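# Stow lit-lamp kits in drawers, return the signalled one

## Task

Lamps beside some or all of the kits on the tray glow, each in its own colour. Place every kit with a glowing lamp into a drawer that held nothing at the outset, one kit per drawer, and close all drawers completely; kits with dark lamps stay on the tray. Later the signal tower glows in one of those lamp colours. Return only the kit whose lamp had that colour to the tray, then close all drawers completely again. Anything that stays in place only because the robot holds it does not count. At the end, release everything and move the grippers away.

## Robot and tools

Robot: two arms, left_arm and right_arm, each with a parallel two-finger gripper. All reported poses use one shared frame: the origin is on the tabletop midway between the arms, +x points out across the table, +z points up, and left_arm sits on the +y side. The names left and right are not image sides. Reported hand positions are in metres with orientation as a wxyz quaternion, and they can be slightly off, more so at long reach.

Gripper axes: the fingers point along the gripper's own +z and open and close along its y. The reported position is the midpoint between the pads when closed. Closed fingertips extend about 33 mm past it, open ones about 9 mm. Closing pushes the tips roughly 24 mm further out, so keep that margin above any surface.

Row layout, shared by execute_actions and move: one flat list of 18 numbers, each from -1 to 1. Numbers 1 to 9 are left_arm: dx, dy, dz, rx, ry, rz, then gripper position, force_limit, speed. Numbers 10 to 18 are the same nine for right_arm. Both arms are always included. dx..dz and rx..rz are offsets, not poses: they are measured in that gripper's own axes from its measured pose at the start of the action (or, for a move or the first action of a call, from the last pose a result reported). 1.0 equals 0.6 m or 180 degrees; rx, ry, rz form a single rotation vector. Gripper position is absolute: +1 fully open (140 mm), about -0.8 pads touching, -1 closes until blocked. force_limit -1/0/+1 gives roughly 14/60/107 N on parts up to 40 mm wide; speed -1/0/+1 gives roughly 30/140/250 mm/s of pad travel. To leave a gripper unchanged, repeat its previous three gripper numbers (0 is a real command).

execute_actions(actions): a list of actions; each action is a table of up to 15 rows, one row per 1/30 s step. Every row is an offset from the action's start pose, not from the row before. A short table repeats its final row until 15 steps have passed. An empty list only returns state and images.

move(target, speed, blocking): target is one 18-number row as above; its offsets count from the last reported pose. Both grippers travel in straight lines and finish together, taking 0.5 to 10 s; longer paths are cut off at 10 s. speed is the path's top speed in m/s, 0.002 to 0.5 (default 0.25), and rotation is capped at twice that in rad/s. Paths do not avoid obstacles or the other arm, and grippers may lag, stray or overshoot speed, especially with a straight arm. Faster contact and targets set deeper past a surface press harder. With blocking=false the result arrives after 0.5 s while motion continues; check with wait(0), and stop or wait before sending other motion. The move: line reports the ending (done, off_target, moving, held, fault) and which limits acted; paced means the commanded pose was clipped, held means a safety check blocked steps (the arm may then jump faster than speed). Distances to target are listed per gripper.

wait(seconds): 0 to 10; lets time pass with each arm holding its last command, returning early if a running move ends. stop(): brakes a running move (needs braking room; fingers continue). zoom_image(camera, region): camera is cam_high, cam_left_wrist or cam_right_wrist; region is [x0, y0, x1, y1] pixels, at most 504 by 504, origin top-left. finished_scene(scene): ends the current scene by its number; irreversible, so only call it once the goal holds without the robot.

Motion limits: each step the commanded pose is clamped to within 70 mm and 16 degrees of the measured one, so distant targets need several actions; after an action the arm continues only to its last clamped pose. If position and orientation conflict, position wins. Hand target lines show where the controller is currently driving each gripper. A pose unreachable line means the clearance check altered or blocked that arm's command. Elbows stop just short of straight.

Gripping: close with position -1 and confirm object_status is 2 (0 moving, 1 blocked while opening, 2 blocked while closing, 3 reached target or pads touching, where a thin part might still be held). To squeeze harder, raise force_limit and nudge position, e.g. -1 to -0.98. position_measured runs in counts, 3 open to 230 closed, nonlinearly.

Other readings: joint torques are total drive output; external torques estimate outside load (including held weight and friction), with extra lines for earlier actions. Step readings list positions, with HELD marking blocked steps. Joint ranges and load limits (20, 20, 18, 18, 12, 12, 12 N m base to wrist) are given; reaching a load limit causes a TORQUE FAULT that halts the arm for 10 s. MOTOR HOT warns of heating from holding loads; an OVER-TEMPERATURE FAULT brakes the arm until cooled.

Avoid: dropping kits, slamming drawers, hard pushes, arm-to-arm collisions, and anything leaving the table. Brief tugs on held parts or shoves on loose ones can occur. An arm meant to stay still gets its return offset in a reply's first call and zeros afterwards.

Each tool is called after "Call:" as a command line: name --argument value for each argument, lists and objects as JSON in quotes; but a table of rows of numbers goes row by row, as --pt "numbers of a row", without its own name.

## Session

Call:
execute_actions --actions '[]'

Scene clock: 0.00 s.
left_arm: end_effector_position=(+0.0002, +0.0096, +0.2599) position_measured=3 object_status=3 end_effector_quat_wxyz=(+0.176, +0.235, +0.901, +0.319) | right_arm: end_effector_position=(+0.2487, -0.6056, +0.3349) position_measured=3 object_status=3 end_effector_quat_wxyz=(+0.223, +0.969, -0.072, -0.082)
Joint positions: left_arm=[-1.568 -0.026 -0.058 -2.079  0.379  1.404  0.258] | right_arm=[-0.369 -0.722  0.034 -2.493 -0.445  1.645 -1.557]
Joint velocities: left_arm=[-0.001 -0.001  0.    -0.    -0.     0.001 -0.001] | right_arm=[ 0.001  0.001 -0.001 -0.    -0.001 -0.001 -0.001]
Joint torques (N m, as the joint torque sensors report them, + toward a larger angle): no reading
External joint torques (N m, as the arm's controller estimates them; a push from outside toward a larger angle lowers the number): no reading
Hand target (left_arm): +0.000, +0.010, +0.260; +0.176, +0.235, +0.901, +0.319
Hand target (right_arm): +0.249, -0.606, +0.335; +0.223, +0.969, -0.072, -0.082

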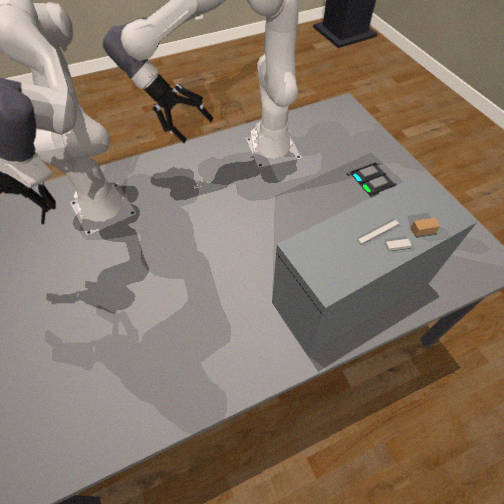

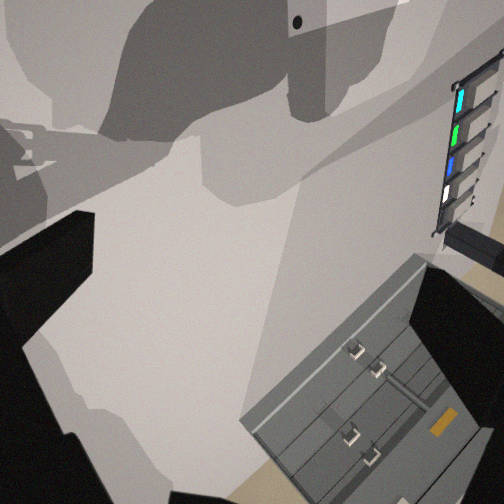

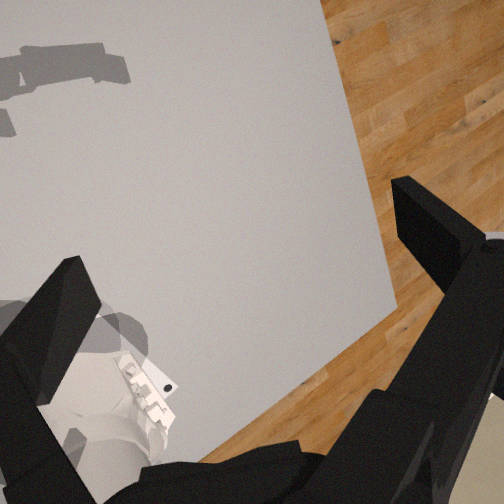

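Call:
move --target '[0.117,0.819,0.729,0.21,0.116,-0.155,0.3,-0.2,-0.5,0.104,-0.951,-0.275,0.156,0.38,0.034,-0.1,0,0]'

Scene clock: 8.67 s.
left_arm: end_effector_position=(+0.2935, +0.6160, +0.2478) position_measured=91 object_status=3 end_effector_quat_wxyz=(-0.008, -0.026, +1.000, +0.011) | right_arm: end_effector_position=(+0.4075, -0.0541, +0.2227) position_measured=141 object_status=3 end_effector_quat_wxyz=(+0.014, +0.863, +0.001, +0.505)
Joint positions: left_arm=[-1.065 -1.657  0.959 -2.26   1.237  1.028  1.143] | right_arm=[-0.55  -1.075  1.562 -2.701  0.386  3.018 -0.596]
Joint velocities: left_arm=[-0.001 -0.    -0.    -0.001 -0.001  0.     0.032] | right_arm=[ 0.001 -0.003  0.001  0.001  0.016  0.003  0.012]
Joint torques (N m, as the joint torque sensors report them, + toward a larger angle): left_arm=[ -0.14  23.88 -25.93   6.04   1.61   1.87   0.28] | right_arm=[ -1.75  13.12 -19.54   9.83   3.27   2.68   0.44]
External joint torques (N m, as the arm's controller estimates them; a push from outside toward a larger angle lowers the number): left_arm=[-0.08 -1.97 -1.    2.29  0.88 -0.51  0.28] | right_arm=[-1.86 -1.19  2.72  1.24  1.19  0.29  0.42]
Hand target (left_arm): +0.294, +0.618, +0.247; -0.009, -0.021, +1.000, +0.013
Hand target (right_arm): +0.408, -0.052, +0.223; +0.009, +0.862, -0.004, +0.506
Off the commanded pose (left_arm): 0.018 m, 3 deg.
Off the commanded pose (right_arm): 0.017 m, 2 deg.
move: off_target (left_arm, right_arm)

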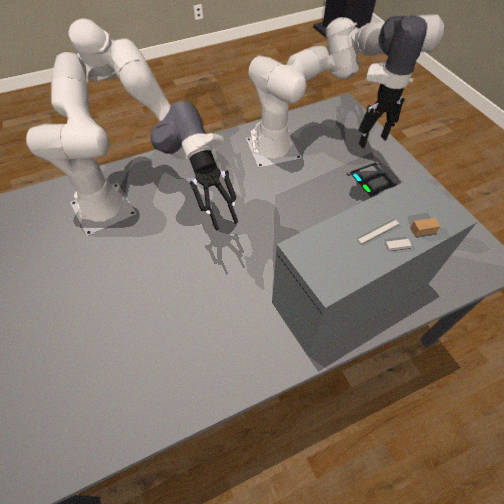

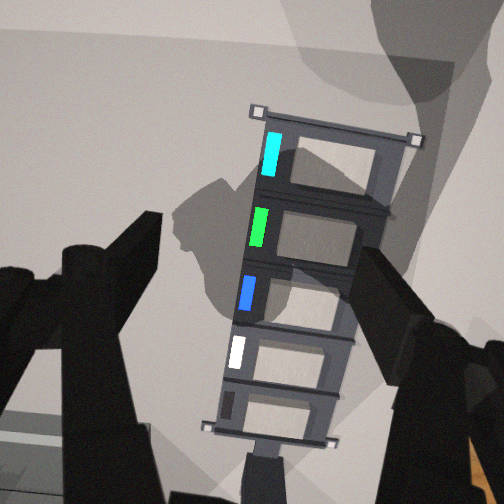

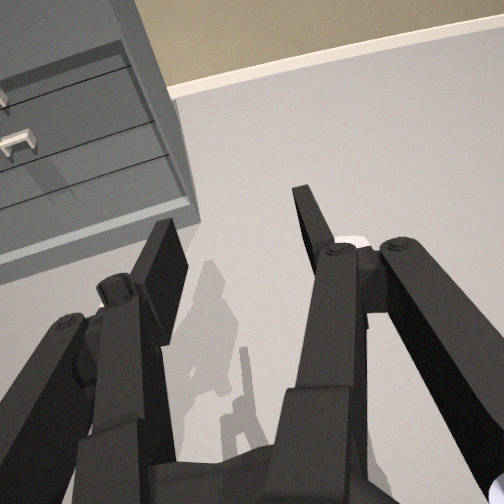

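Call:
move --target '[0.06,0.08,0.2,0,0,0,0.3,-0.2,-0.5,-0.03,-0.33,-0.08,0,0,0,-0.1,0,0]'

Scene clock: 11.77 s.
left_arm: end_effector_position=(+0.2509, +0.6657, +0.1275) position_measured=91 object_status=3 end_effector_quat_wxyz=(-0.014, -0.031, +0.999, +0.012) | right_arm: end_effector_position=(+0.3578, +0.1454, +0.2300) position_measured=141 object_status=3 end_effector_quat_wxyz=(+0.015, +0.862, +0.007, +0.507)
Joint positions: left_arm=[-0.773 -1.772  1.224 -2.441  1.454  1.161  1.319] | right_arm=[-0.715 -1.279  1.653 -2.102  0.4    2.57  -0.459]
Joint velocities: left_arm=[ 0.001 -0.001  0.    -0.002  0.001  0.007  0.026] | right_arm=[-0.    -0.003 -0.001  0.002  0.005 -0.014  0.013]
Joint torques (N m, as the joint torque sensors report them, + toward a larger angle): left_arm=[  2.06  20.06 -26.18  -0.38   1.71   2.52   0.19] | right_arm=[ -1.79  26.21 -29.12   7.13   2.2    1.59   0.38]
External joint torques (N m, as the arm's controller estimates them; a push from outside toward a larger angle lowers the number): left_arm=[ 2.13 -2.1  -0.31 -0.83  0.91  0.18  0.19] | right_arm=[-1.87 -1.53  1.79  0.46  1.07 -0.52  0.36]
Hand target (left_arm): +0.252, +0.666, +0.127; -0.012, -0.026, +0.999, +0.013
Hand target (right_arm): +0.358, +0.145, +0.229; +0.013, +0.862, +0.000, +0.506
Off the commanded pose (left_arm): 0.003 m, 1 deg.
Off the commanded pose (right_arm): 0.005 m, 1 deg.
joint sent to its limit (left arm) — the command would take joint 2 (shoulder) past its lower limit, so that joint was sent only as far as its limit.
move: off_target (right_arm)

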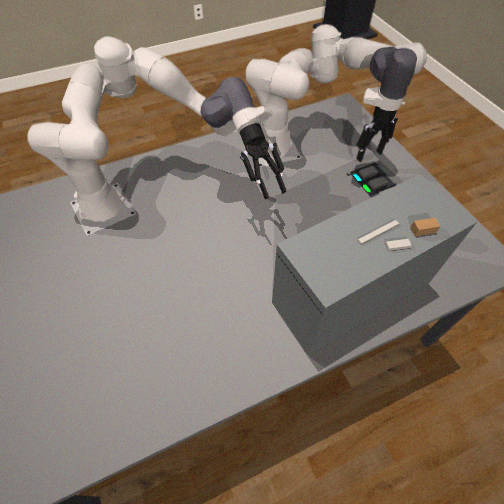

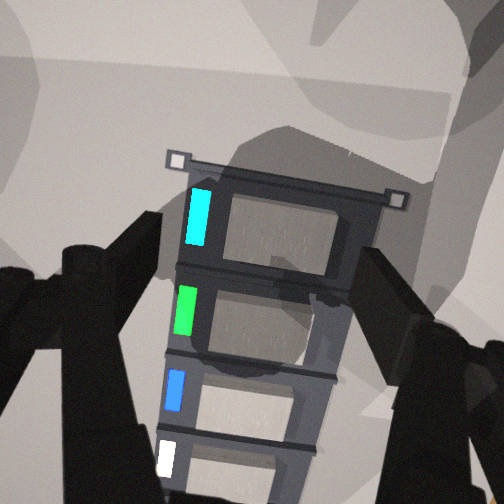

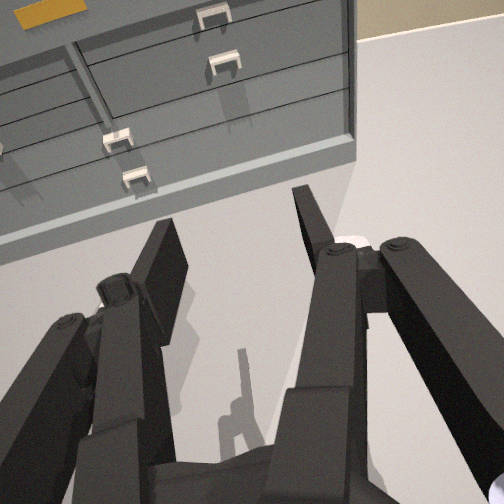

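Call:
move --target '[-0.1,-0.15,-0.35,0,0,0,0.3,-0.2,-0.5,0.145,0,0.28,0,0,0,-0.1,0,0]'

Call:
move --target '[0.1,0.2,0.2,0,0,0.02,0.3,-0.2,-0.5,0,0,0,0,0,0,-0.1,0,0]'

Scene clock: 15.63 s.
left_arm: end_effector_position=(+0.3235, +0.5720, +0.3393) position_measured=91 object_status=3 end_effector_quat_wxyz=(-0.005, -0.022, +1.000, +0.012) | right_arm: end_effector_position=(+0.5467, +0.1462, +0.2311) position_measured=141 object_status=3 end_effector_quat_wxyz=(+0.011, +0.861, -0.001, +0.509)
Joint positions: left_arm=[-1.148 -1.357  0.887 -2.074  1.022  1.097  1.11 ] | right_arm=[-1.23  -1.21   1.782 -1.832  0.365  2.765 -0.562]
Joint velocities: left_arm=[ 0.    -0.001  0.    -0.    -0.005 -0.    -0.02 ] | right_arm=[-0.     0.001 -0.    -0.001 -0.004  0.005 -0.01 ]
Joint torques (N m, as the joint torque sensors report them, + toward a larger angle): left_arm=[  1.92  23.72 -25.21   9.38  -0.36   2.09  -0.11] | right_arm=[ -1.44  36.13 -27.72  10.1    0.54   2.54  -0.07]
External joint torques (N m, as the arm's controller estimates them; a push from outside toward a larger angle lowers the number): left_arm=[ 1.85 -0.12 -0.91  0.73 -1.14 -0.29 -0.11] | right_arm=[-1.38  0.4   2.58  0.95 -1.07  0.23 -0.1 ]
Hand target (left_arm): +0.322, +0.572, +0.339; -0.008, -0.028, +1.000, +0.010
Hand target (right_arm): +0.546, +0.148, +0.231; +0.013, +0.860, +0.006, +0.509
Off the commanded pose (left_arm): 0.007 m, 1 deg.
Off the commanded pose (right_arm): 0.007 m, 1 deg.
move: off_target (left_arm, right_arm)

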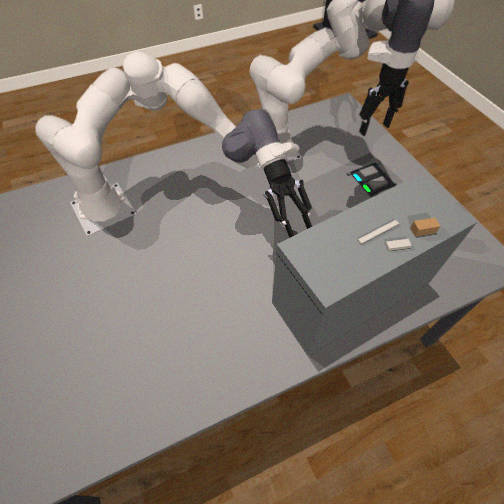

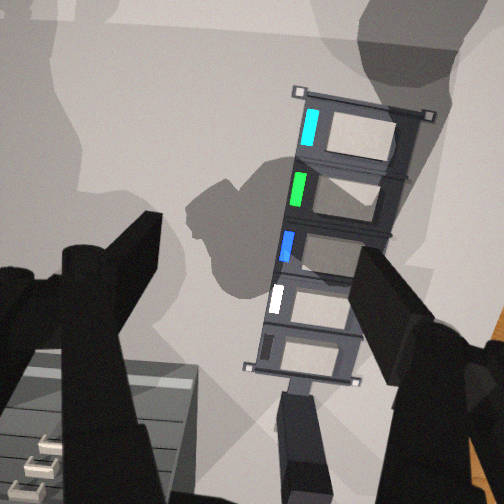

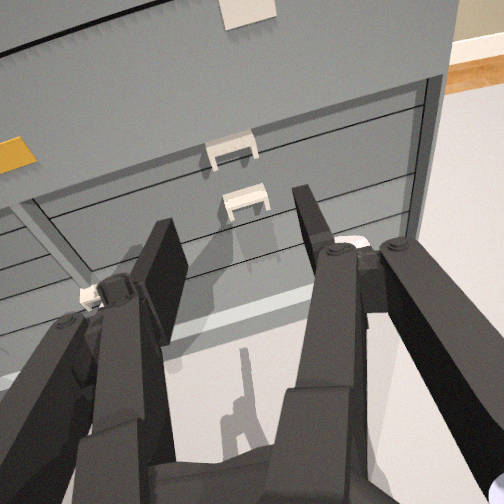

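Scene clock: 17.27 s.
left_arm: end_effector_position=(+0.2566, +0.6932, +0.2201) position_measured=91 object_status=3 end_effector_quat_wxyz=(-0.010, +0.001, +1.000, +0.010) | right_arm: end_effector_position=(+0.5467, +0.1462, +0.2311) position_measured=141 object_status=3 end_effector_quat_wxyz=(+0.011, +0.861, -0.001, +0.509)
Joint positions: left_arm=[-0.877 -1.664  1.034 -2.25   1.309  1.076  1.42 ] | right_arm=[-1.23  -1.21   1.782 -1.832  0.365  2.765 -0.562]
Joint velocities: left_arm=[-0.001  0.001  0.    -0.     0.001  0.001  0.03 ] | right_arm=[-0.001  0.002  0.001 -0.     0.001 -0.    -0.002]
Joint torques (N m, as the joint torque sensors report them, + toward a larger angle): left_arm=[  1.35  23.1  -27.32   1.24   1.7    2.09   0.38] | right_arm=[ -0.47  34.96 -28.98   8.76   1.57   2.18   0.11]
External joint torques (N m, as the arm's controller estimates them; a push from outside toward a larger angle lowers the number): left_arm=[ 1.45 -2.99 -1.2  -1.54  0.92 -0.28  0.38] | right_arm=[-0.22 -0.87  1.45 -0.33 -0.05 -0.12  0.08]
Hand target (left_arm): +0.256, +0.694, +0.219; -0.011, +0.007, +1.000, +0.012
Hand target (right_arm): +0.547, +0.146, +0.231; +0.011, +0.861, -0.001, +0.509
Off the commanded pose (left_arm): 0.003 m, 1 deg.
Off the commanded pose (right_arm): 0.000 m, 0 deg.
move: done

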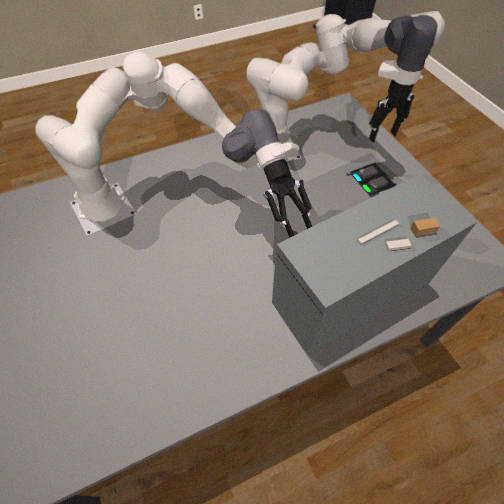

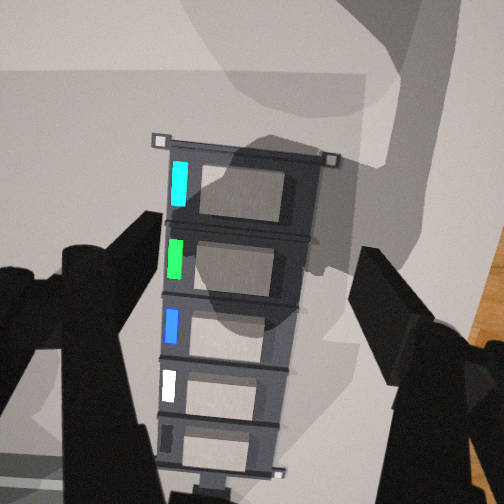

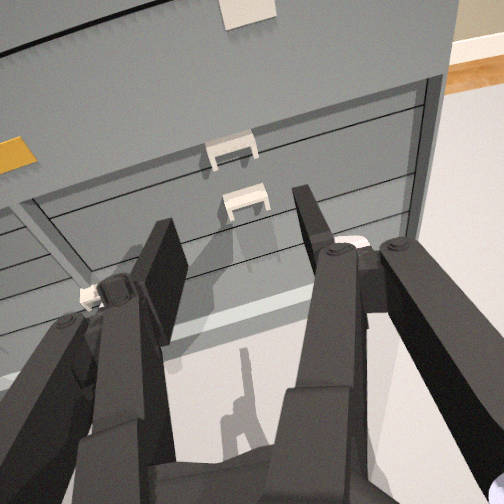

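Call:
move --target '[0,-0.02,0.26,0,0,0,0.3,-0.2,-0.5,-0.07,0.005,0.06,0,0,0,-0.1,0,0]' --speed 0.12

Scene clock: 20.97 s.
left_arm: end_effector_position=(+0.2513, +0.6841, +0.0622) position_measured=91 object_status=3 end_effector_quat_wxyz=(-0.015, -0.001, +1.000, +0.011) | right_arm: end_effector_position=(+0.5586, +0.1412, +0.1796) position_measured=141 object_status=3 end_effector_quat_wxyz=(+0.015, +0.860, +0.002, +0.510)
Joint positions: left_arm=[-0.701 -1.772  1.4   -2.452  1.589  1.275  1.446] | right_arm=[-1.279 -1.285  1.845 -1.822  0.404  2.824 -0.538]
Joint velocities: left_arm=[ 0.001 -0.     0.     0.001  0.005  0.01   0.005] | right_arm=[ 0.001 -0.001 -0.     0.002  0.003  0.002  0.001]
Joint torques (N m, as the joint torque sensors report them, + toward a larger angle): left_arm=[  2.28  18.76 -26.79  -2.22   1.77   2.68   0.25] | right_arm=[ -1.61  34.79 -27.99   8.29   2.76   2.54   0.53]
External joint torques (N m, as the arm's controller estimates them; a push from outside toward a larger angle lowers the number): left_arm=[ 2.2  -2.35  0.17 -0.57  0.91  0.35  0.24] | right_arm=[-1.73 -2.23  2.46  0.68  1.03  0.28  0.5 ]
Hand target (left_arm): +0.252, +0.685, +0.062; -0.013, +0.001, +1.000, +0.012
Hand target (right_arm): +0.559, +0.142, +0.178; +0.011, +0.860, -0.001, +0.510
Off the commanded pose (left_arm): 0.003 m, 1 deg.
Off the commanded pose (right_arm): 0.003 m, 1 deg.
joint sent to its limit (left arm) — the command would take joint 2 (shoulder) past its lower limit, so that joint was sent only as far as its limit.
move: done

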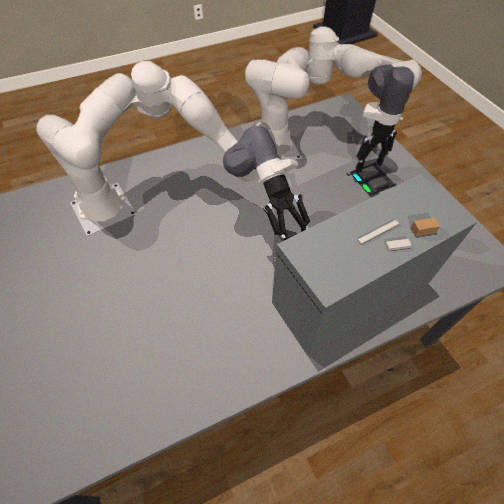

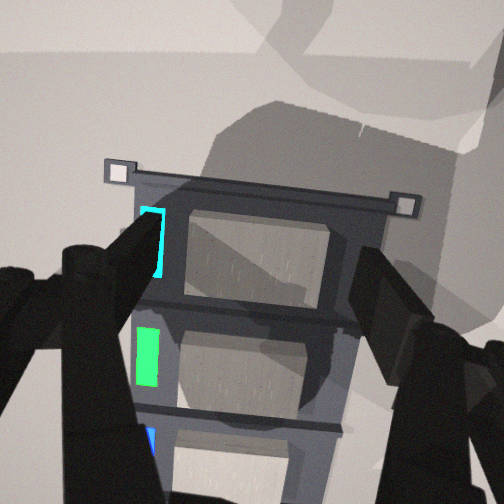

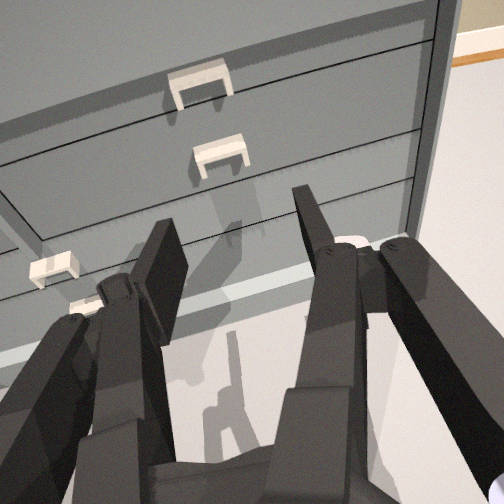

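Call:
move --target '[0.006,0,0.034,0,0,0,0.3,-0.2,-0.5,0.021,-0.007,0.036,0,0,0,-0.1,0,0]' --speed 0.03

Call:
move --target '[0,0,0,0,0,0,-1,-0.2,-0.5,0,0,0,0,0,0,-0.1,0,0]'

Scene clock: 26.17 s.
left_arm: end_effector_position=(+0.2461, +0.6841, +0.0420) position_measured=91 object_status=3 end_effector_quat_wxyz=(-0.018, -0.003, +1.000, +0.010) | right_arm: end_effector_position=(+0.5839, +0.1454, +0.1836) position_measured=141 object_status=3 end_effector_quat_wxyz=(+0.010, +0.859, -0.003, +0.511)
Joint positions: left_arm=[-0.673 -1.772  1.454 -2.467  1.624  1.303  1.453] | right_arm=[-1.355 -1.288  1.855 -1.748  0.399  2.823 -0.54 ]
Joint velocities: left_arm=[ 0.    -0.001  0.003 -0.001  0.004  0.008  0.005] | right_arm=[-0.     0.001  0.004  0.006 -0.004 -0.001  0.001]
Joint torques (N m, as the joint torque sensors report them, + toward a larger angle): left_arm=[  2.44  17.65 -26.77  -4.04   1.81   2.67   0.27] | right_arm=[ -1.61  36.93 -27.52   9.55   0.59   1.8   -0.23]
External joint torques (N m, as the arm's controller estimates them; a push from outside toward a larger angle lowers the number): left_arm=[ 2.4  -2.83  0.02 -1.75  0.97  0.35  0.27] | right_arm=[-1.59 -1.9   2.73  1.69 -1.14 -0.47 -0.25]
Hand target (left_arm): +0.247, +0.685, +0.042; -0.016, -0.001, +1.000, +0.011
Hand target (right_arm): +0.584, +0.146, +0.181; +0.014, +0.860, +0.002, +0.511
Off the commanded pose (left_arm): 0.001 m, 0 deg.
Off the commanded pose (right_arm): 0.003 m, 1 deg.
joint sent to its limit (left arm) — the command would take joint 2 (shoulder) past its lower limit, so that joint was sent only as far as its limit.
move: done

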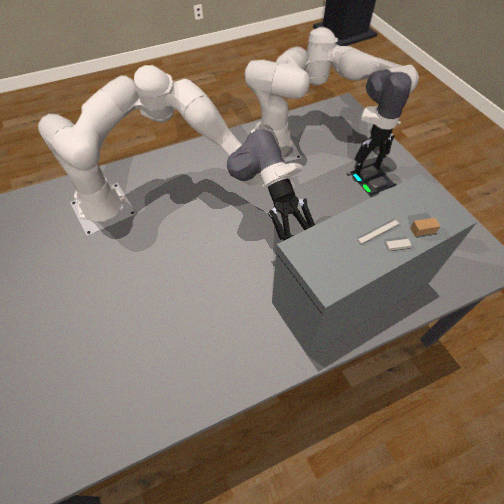

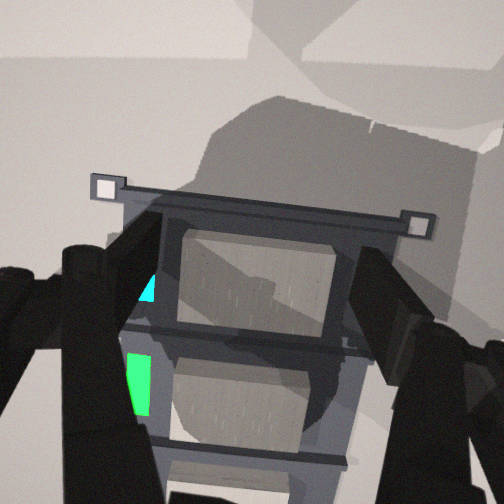

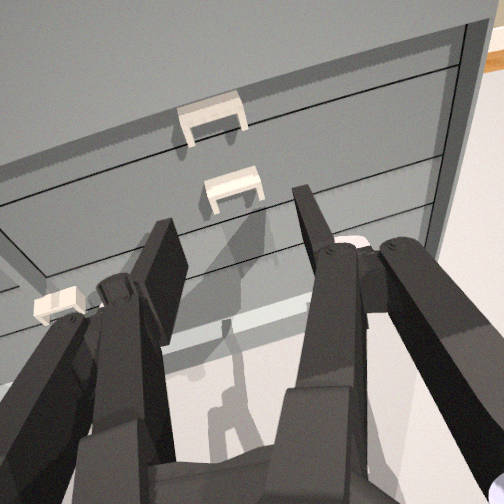

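Scene clock: 26.67 s.
left_arm: end_effector_position=(+0.2462, +0.6843, +0.0425) position_measured=131 object_status=2 end_effector_quat_wxyz=(-0.018, -0.003, +1.000, +0.010) | right_arm: end_effector_position=(+0.5839, +0.1454, +0.1836) position_measured=141 object_status=3 end_effector_quat_wxyz=(+0.010, +0.859, -0.003, +0.511)
Joint positions: left_arm=[-0.673 -1.772  1.453 -2.467  1.624  1.303  1.453] | right_arm=[-1.355 -1.288  1.855 -1.748  0.399  2.823 -0.54 ]
Joint velocities: left_arm=[ 0.001  0.001 -0.     0.001 -0.001 -0.001  0.   ] | right_arm=[-0.     0.    -0.     0.002  0.    -0.001  0.   ]
Joint torques (N m, as the joint torque sensors report them, + toward a larger angle): left_arm=[  1.03  19.04 -27.11  -2.38   0.82   2.28   0.12] | right_arm=[ -0.55  37.97 -28.98   7.47   1.74   2.16   0.11]
External joint torques (N m, as the arm's controller estimates them; a push from outside toward a larger angle lowers the number): left_arm=[ 0.95 -1.5  -0.26 -0.08 -0.02 -0.04  0.12] | right_arm=[-0.58 -0.86  1.25 -0.48  0.01 -0.12  0.08]
Hand target (left_arm): +0.246, +0.684, +0.042; -0.018, -0.003, +1.000, +0.010
Hand target (right_arm): +0.584, +0.145, +0.184; +0.010, +0.859, -0.003, +0.511
Off the commanded pose (left_arm): 0.001 m, 0 deg.
Off the commanded pose (right_arm): 0.000 m, 0 deg.
move: done

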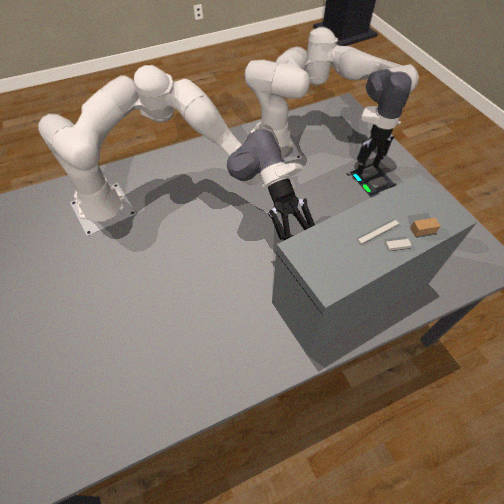

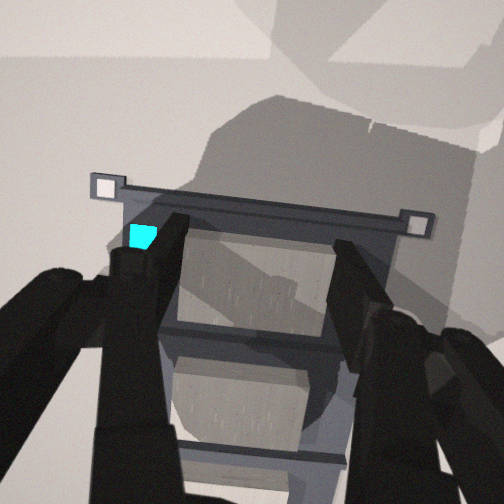

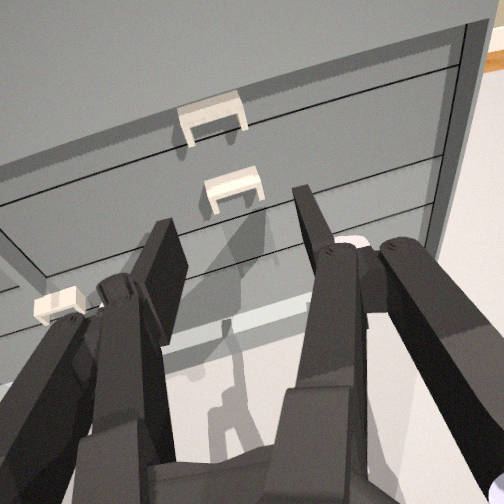

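Call:
move --target '[0,0,-0.3,0,0,0,-1,-0.2,-0.5,0.009,0,0.03,0,0,0,-0.1,0,0]' --speed 0.15

Scene clock: 29.77 s.
left_arm: end_effector_position=(+0.2538, +0.6822, +0.2246) position_measured=132 object_status=2 end_effector_quat_wxyz=(-0.012, -0.001, +1.000, +0.010) | right_arm: end_effector_position=(+0.6025, +0.1444, +0.1821) position_measured=141 object_status=3 end_effector_quat_wxyz=(+0.008, +0.859, -0.008, +0.512)
Joint positions: left_arm=[-0.829 -1.579  1.05  -2.272  1.241  1.148  1.415] | right_arm=[-1.409 -1.295  1.867 -1.703  0.399  2.826 -0.54 ]
Joint velocities: left_arm=[ 0.001  0.004 -0.001  0.002 -0.009 -0.003 -0.004] | right_arm=[-0.001  0.001 -0.001  0.001  0.001  0.001 -0.   ]
Joint torques (N m, as the joint torque sensors report them, + toward a larger angle): left_arm=[  0.09  24.07 -28.51   5.87  -0.5    1.83   0.02] | right_arm=[ -1.71  38.09 -27.24   9.06   0.94   2.5   -0.12]
External joint torques (N m, as the arm's controller estimates them; a push from outside toward a larger angle lowers the number): left_arm=[-0.07 -0.27 -2.16  0.89 -1.33 -0.53  0.02] | right_arm=[-1.57 -2.02  2.85  1.05 -0.8   0.22 -0.15]
Hand target (left_arm): +0.253, +0.681, +0.225; -0.014, -0.002, +1.000, +0.009
Hand target (right_arm): +0.602, +0.145, +0.180; +0.010, +0.859, -0.004, +0.512
Off the commanded pose (left_arm): 0.003 m, 1 deg.
Off the commanded pose (right_arm): 0.002 m, 1 deg.
move: done

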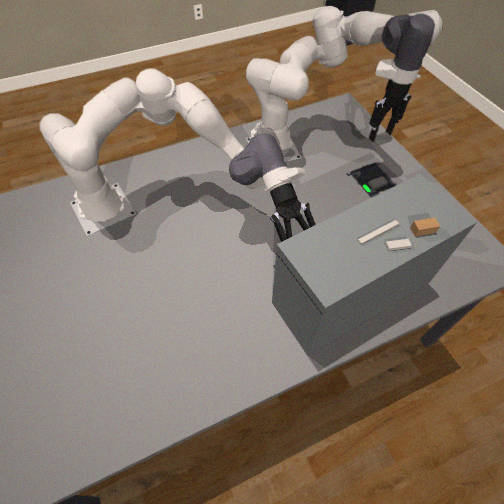

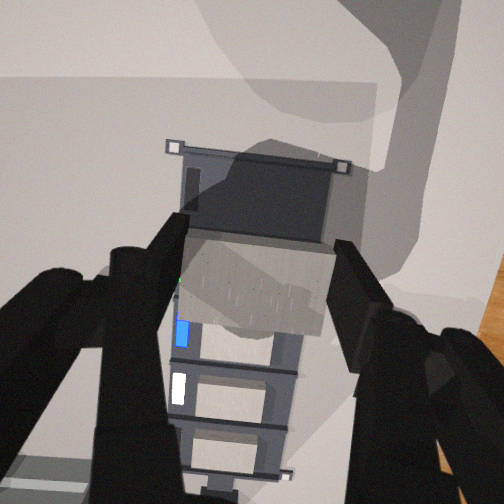

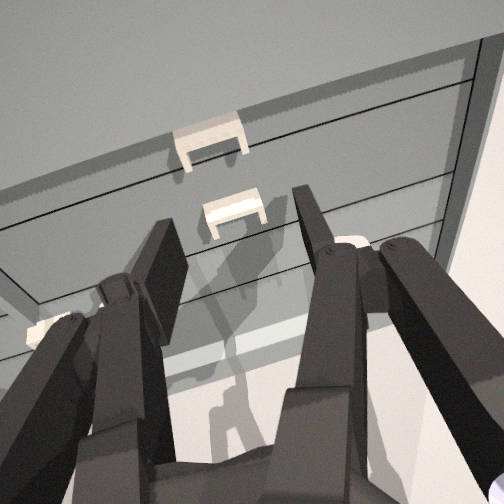

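Call:
move --target '[0,0,0,0,0,0,-1,-0.2,-0.5,0.008,0,0.013,0,0,0,-0.1,0,0]' --speed 0.015

Call:
move --target '[0,0,0,0,0,0,-1,-0.2,-0.5,0,0,0,0,0,0,-1,0,-0.5]'

Scene clock: 32.33 s.
left_arm: end_effector_position=(+0.2535, +0.6820, +0.2246) position_measured=132 object_status=2 end_effector_quat_wxyz=(-0.012, -0.001, +1.000, +0.010) | right_arm: end_effector_position=(+0.6098, +0.1443, +0.1842) position_measured=141 object_status=3 end_effector_quat_wxyz=(+0.007, +0.859, -0.011, +0.512)
Joint positions: left_arm=[-0.829 -1.579  1.05  -2.272  1.24   1.148  1.414] | right_arm=[-1.43  -1.295  1.869 -1.682  0.399  2.824 -0.54 ]
Joint velocities: left_arm=[ 0.     0.001 -0.001  0.001 -0.002  0.001 -0.001] | right_arm=[-0.002  0.    -0.     0.002  0.001 -0.003 -0.001]
Joint torques (N m, as the joint torque sensors report them, + toward a larger angle): left_arm=[  0.69  22.23 -27.16   3.71   0.87   2.43   0.11] | right_arm=[ -3.91  39.   -26.81  10.94   1.12   2.58  -0.14]
External joint torques (N m, as the arm's controller estimates them; a push from outside toward a larger angle lowers the number): left_arm=[ 0.61 -2.19 -0.85 -1.23  0.05  0.08  0.11] | right_arm=[-3.88 -1.52  3.13  2.78 -0.61  0.28 -0.17]
Hand target (left_arm): +0.254, +0.682, +0.225; -0.012, -0.001, +1.000, +0.010
Hand target (right_arm): +0.612, +0.144, +0.183; +0.008, +0.859, -0.008, +0.512
Off the commanded pose (left_arm): 0.000 m, 0 deg.
Off the commanded pose (right_arm): 0.002 m, 0 deg.
move: done

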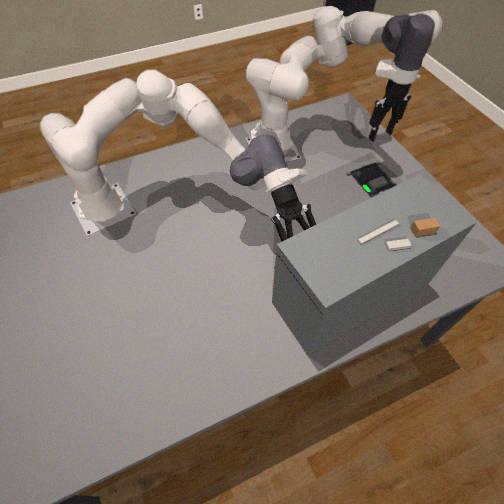

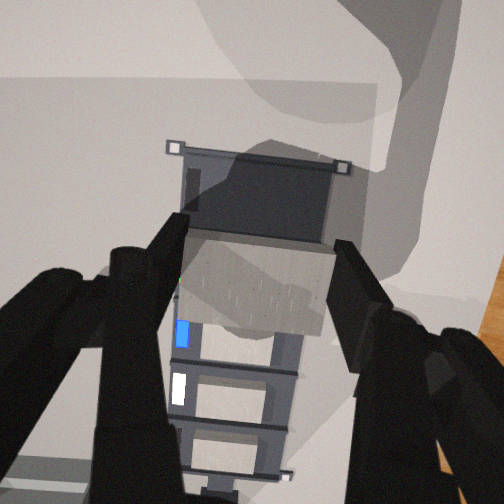

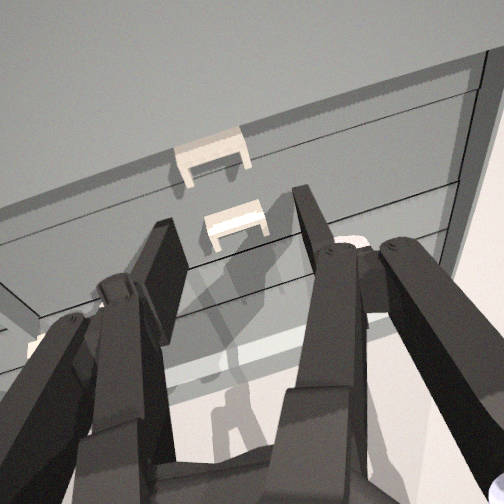

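Scene clock: 32.93 s.
left_arm: end_effector_position=(+0.2535, +0.6820, +0.2246) position_measured=132 object_status=2 end_effector_quat_wxyz=(-0.012, -0.001, +1.000, +0.010) | right_arm: end_effector_position=(+0.6089, +0.1446, +0.1843) position_measured=193 object_status=2 end_effector_quat_wxyz=(+0.007, +0.859, -0.011, +0.511)
Joint positions: left_arm=[-0.829 -1.579  1.05  -2.272  1.24   1.148  1.414] | right_arm=[-1.428 -1.294  1.868 -1.683  0.399  2.822 -0.54 ]
Joint velocities: left_arm=[ 0.001  0.     0.     0.001 -0.002 -0.001  0.   ] | right_arm=[ 0.001  0.001 -0.001  0.002 -0.001 -0.     0.001]
Joint torques (N m, as the joint torque sensors report them, + toward a larger angle): left_arm=[ -0.38  21.99 -27.85   4.57   0.52   2.32   0.17] | right_arm=[ -1.88  39.25 -28.23   8.32   1.75   2.43   0.11]
External joint torques (N m, as the arm's controller estimates them; a push from outside toward a larger angle lowers the number): left_arm=[-0.4  -2.35 -1.68 -0.34 -0.28 -0.02  0.17] | right_arm=[-1.93 -1.4   1.82  0.04  0.02  0.11  0.09]
Hand target (left_arm): +0.254, +0.682, +0.225; -0.012, -0.001, +1.000, +0.010
Hand target (right_arm): +0.610, +0.144, +0.184; +0.007, +0.859, -0.011, +0.512
Off the commanded pose (left_arm): 0.000 m, 0 deg.
Off the commanded pose (right_arm): 0.001 m, 0 deg.
move: done

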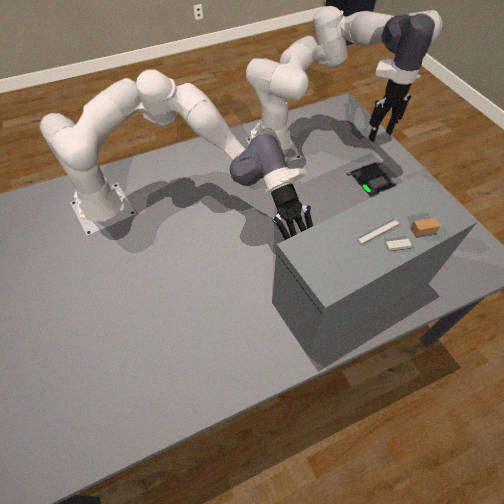

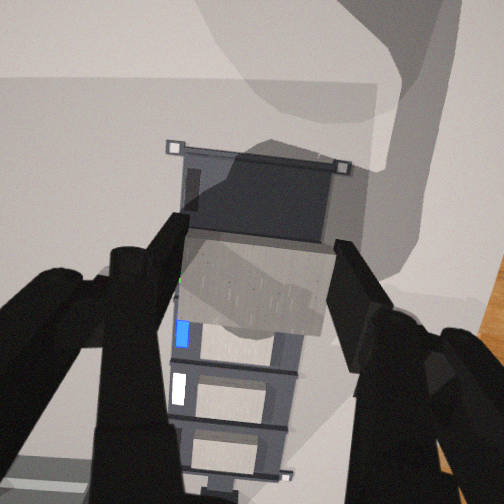

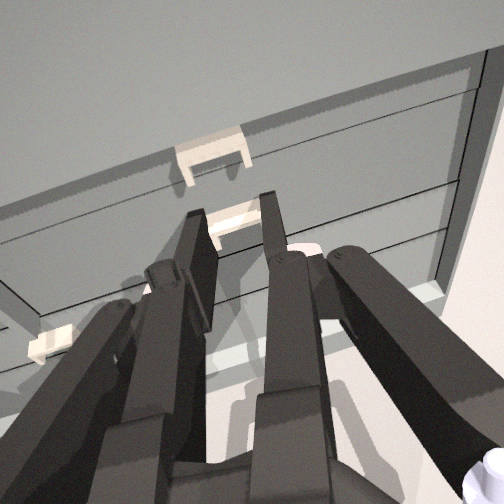

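Call:
move --target '[0,0,0,0,0,0,-1,-0.2,-0.5,-0.118,0.006,-0.2,0,0,0,-1,0,-0.5]' --speed 0.06

Call:
move --target '[-0.2,-0.25,-0.07,0,0,0,-1,-0.2,-0.5,-0.04,0,-0.065,0,0,0,-0.1,0,0]' --speed 0.15

Scene clock: 37.53 s.
left_arm: end_effector_position=(+0.2535, +0.6820, +0.2246) position_measured=132 object_status=2 end_effector_quat_wxyz=(-0.012, -0.001, +1.000, +0.010) | right_arm: end_effector_position=(+0.4799, +0.1309, +0.1813) position_measured=193 object_status=2 end_effector_quat_wxyz=(+0.016, +0.858, -0.014, +0.513)
Joint positions: left_arm=[-0.829 -1.579  1.05  -2.272  1.24   1.148  1.414] | right_arm=[-1.041 -1.306  1.786 -1.992  0.432  2.758 -0.47 ]
Joint velocities: left_arm=[-0.    -0.001 -0.     0.    -0.     0.001  0.001] | right_arm=[ 0.002 -0.001 -0.003 -0.001  0.001 -0.003  0.007]
Joint torques (N m, as the joint torque sensors report them, + toward a larger angle): left_arm=[ -0.19  21.88 -27.56   4.72   0.61   2.28   0.13] | right_arm=[  6.47  30.52 -24.01   9.2    3.1    2.4    0.52]
External joint torques (N m, as the arm's controller estimates them; a push from outside toward a larger angle lowers the number): left_arm=[-0.2  -2.49 -1.29 -0.17 -0.19 -0.07  0.12] | right_arm=[ 6.61 -1.64  7.11  3.27  1.51  0.27  0.49]
Hand target (left_arm): +0.254, +0.682, +0.225; -0.012, -0.001, +1.000, +0.010
Hand target (right_arm): +0.470, +0.141, +0.175; +0.008, +0.860, -0.011, +0.510
Off the commanded pose (left_arm): 0.000 m, 0 deg.
Off the commanded pose (right_arm): 0.017 m, 1 deg.
move: off_target (right_arm)

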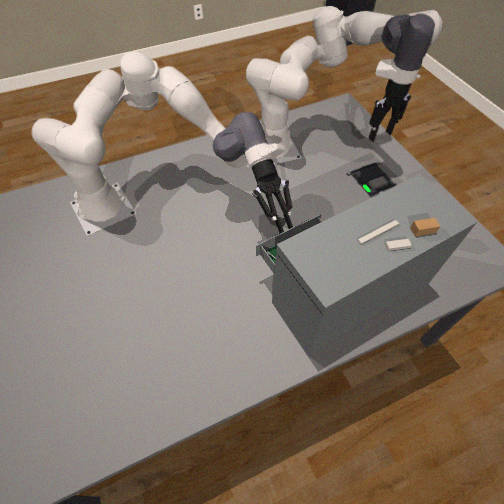

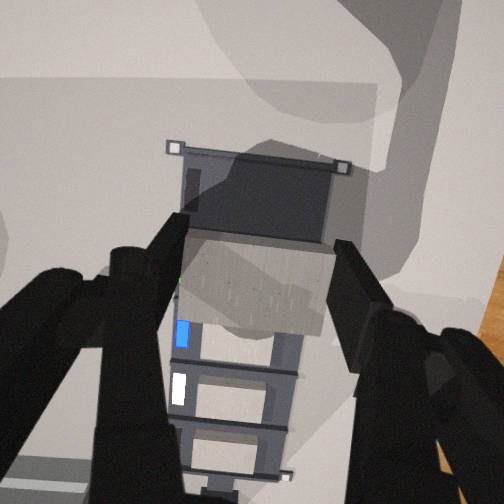

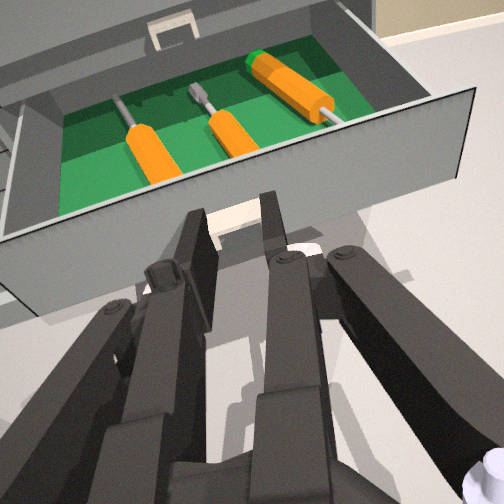

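Scene clock: 39.53 s.
left_arm: end_effector_position=(+0.3743, +0.5287, +0.2655) position_measured=132 object_status=2 end_effector_quat_wxyz=(-0.007, +0.008, +1.000, +0.012) | right_arm: end_effector_position=(+0.4339, +0.1334, +0.1766) position_measured=141 object_status=3 end_effector_quat_wxyz=(+0.019, +0.859, -0.008, +0.512)
Joint positions: left_arm=[-1.229 -1.348  1.055 -2.16   1.098  1.267  1.08 ] | right_arm=[-0.921 -1.322  1.77  -2.05   0.438  2.712 -0.442]
Joint velocities: left_arm=[-0.001 -0.    -0.001 -0.001 -0.    -0.    -0.029] | right_arm=[-0.     0.     0.001 -0.     0.    -0.002  0.004]
Joint torques (N m, as the joint torque sensors report them, + toward a larger angle): left_arm=[ -1.18  21.37 -27.79  10.42  -0.45   2.88  -0.02] | right_arm=[  0.39  28.76 -31.43   2.96   2.36   1.63   0.48]
External joint torques (N m, as the arm's controller estimates them; a push from outside toward a larger angle lowers the number): left_arm=[-1.04 -1.53 -1.24  1.71 -1.25  0.5  -0.02] | right_arm=[ 0.51 -1.68 -0.43 -2.21  0.89 -0.41  0.46]
Hand target (left_arm): +0.375, +0.527, +0.266; -0.006, +0.002, +1.000, +0.010
Hand target (right_arm): +0.434, +0.132, +0.178; +0.017, +0.858, -0.014, +0.512
Off the commanded pose (left_arm): 0.006 m, 1 deg.
Off the commanded pose (right_arm): 0.002 m, 1 deg.
move: off_target (left_arm)

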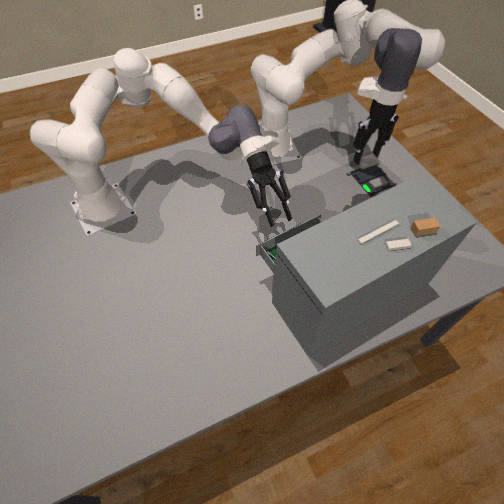

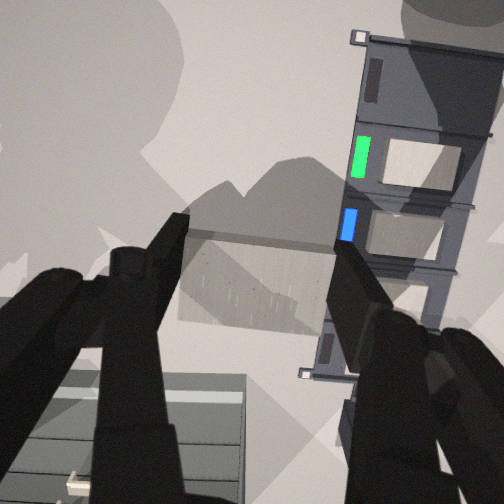

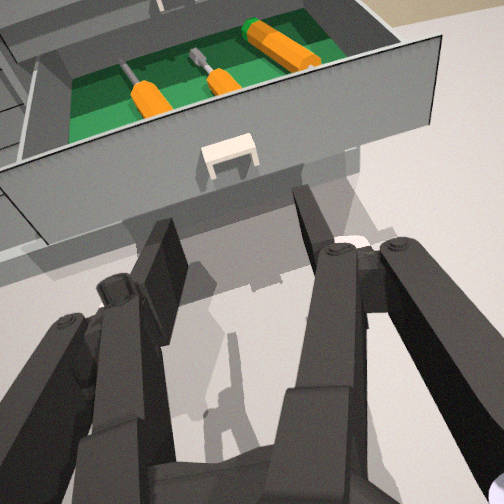

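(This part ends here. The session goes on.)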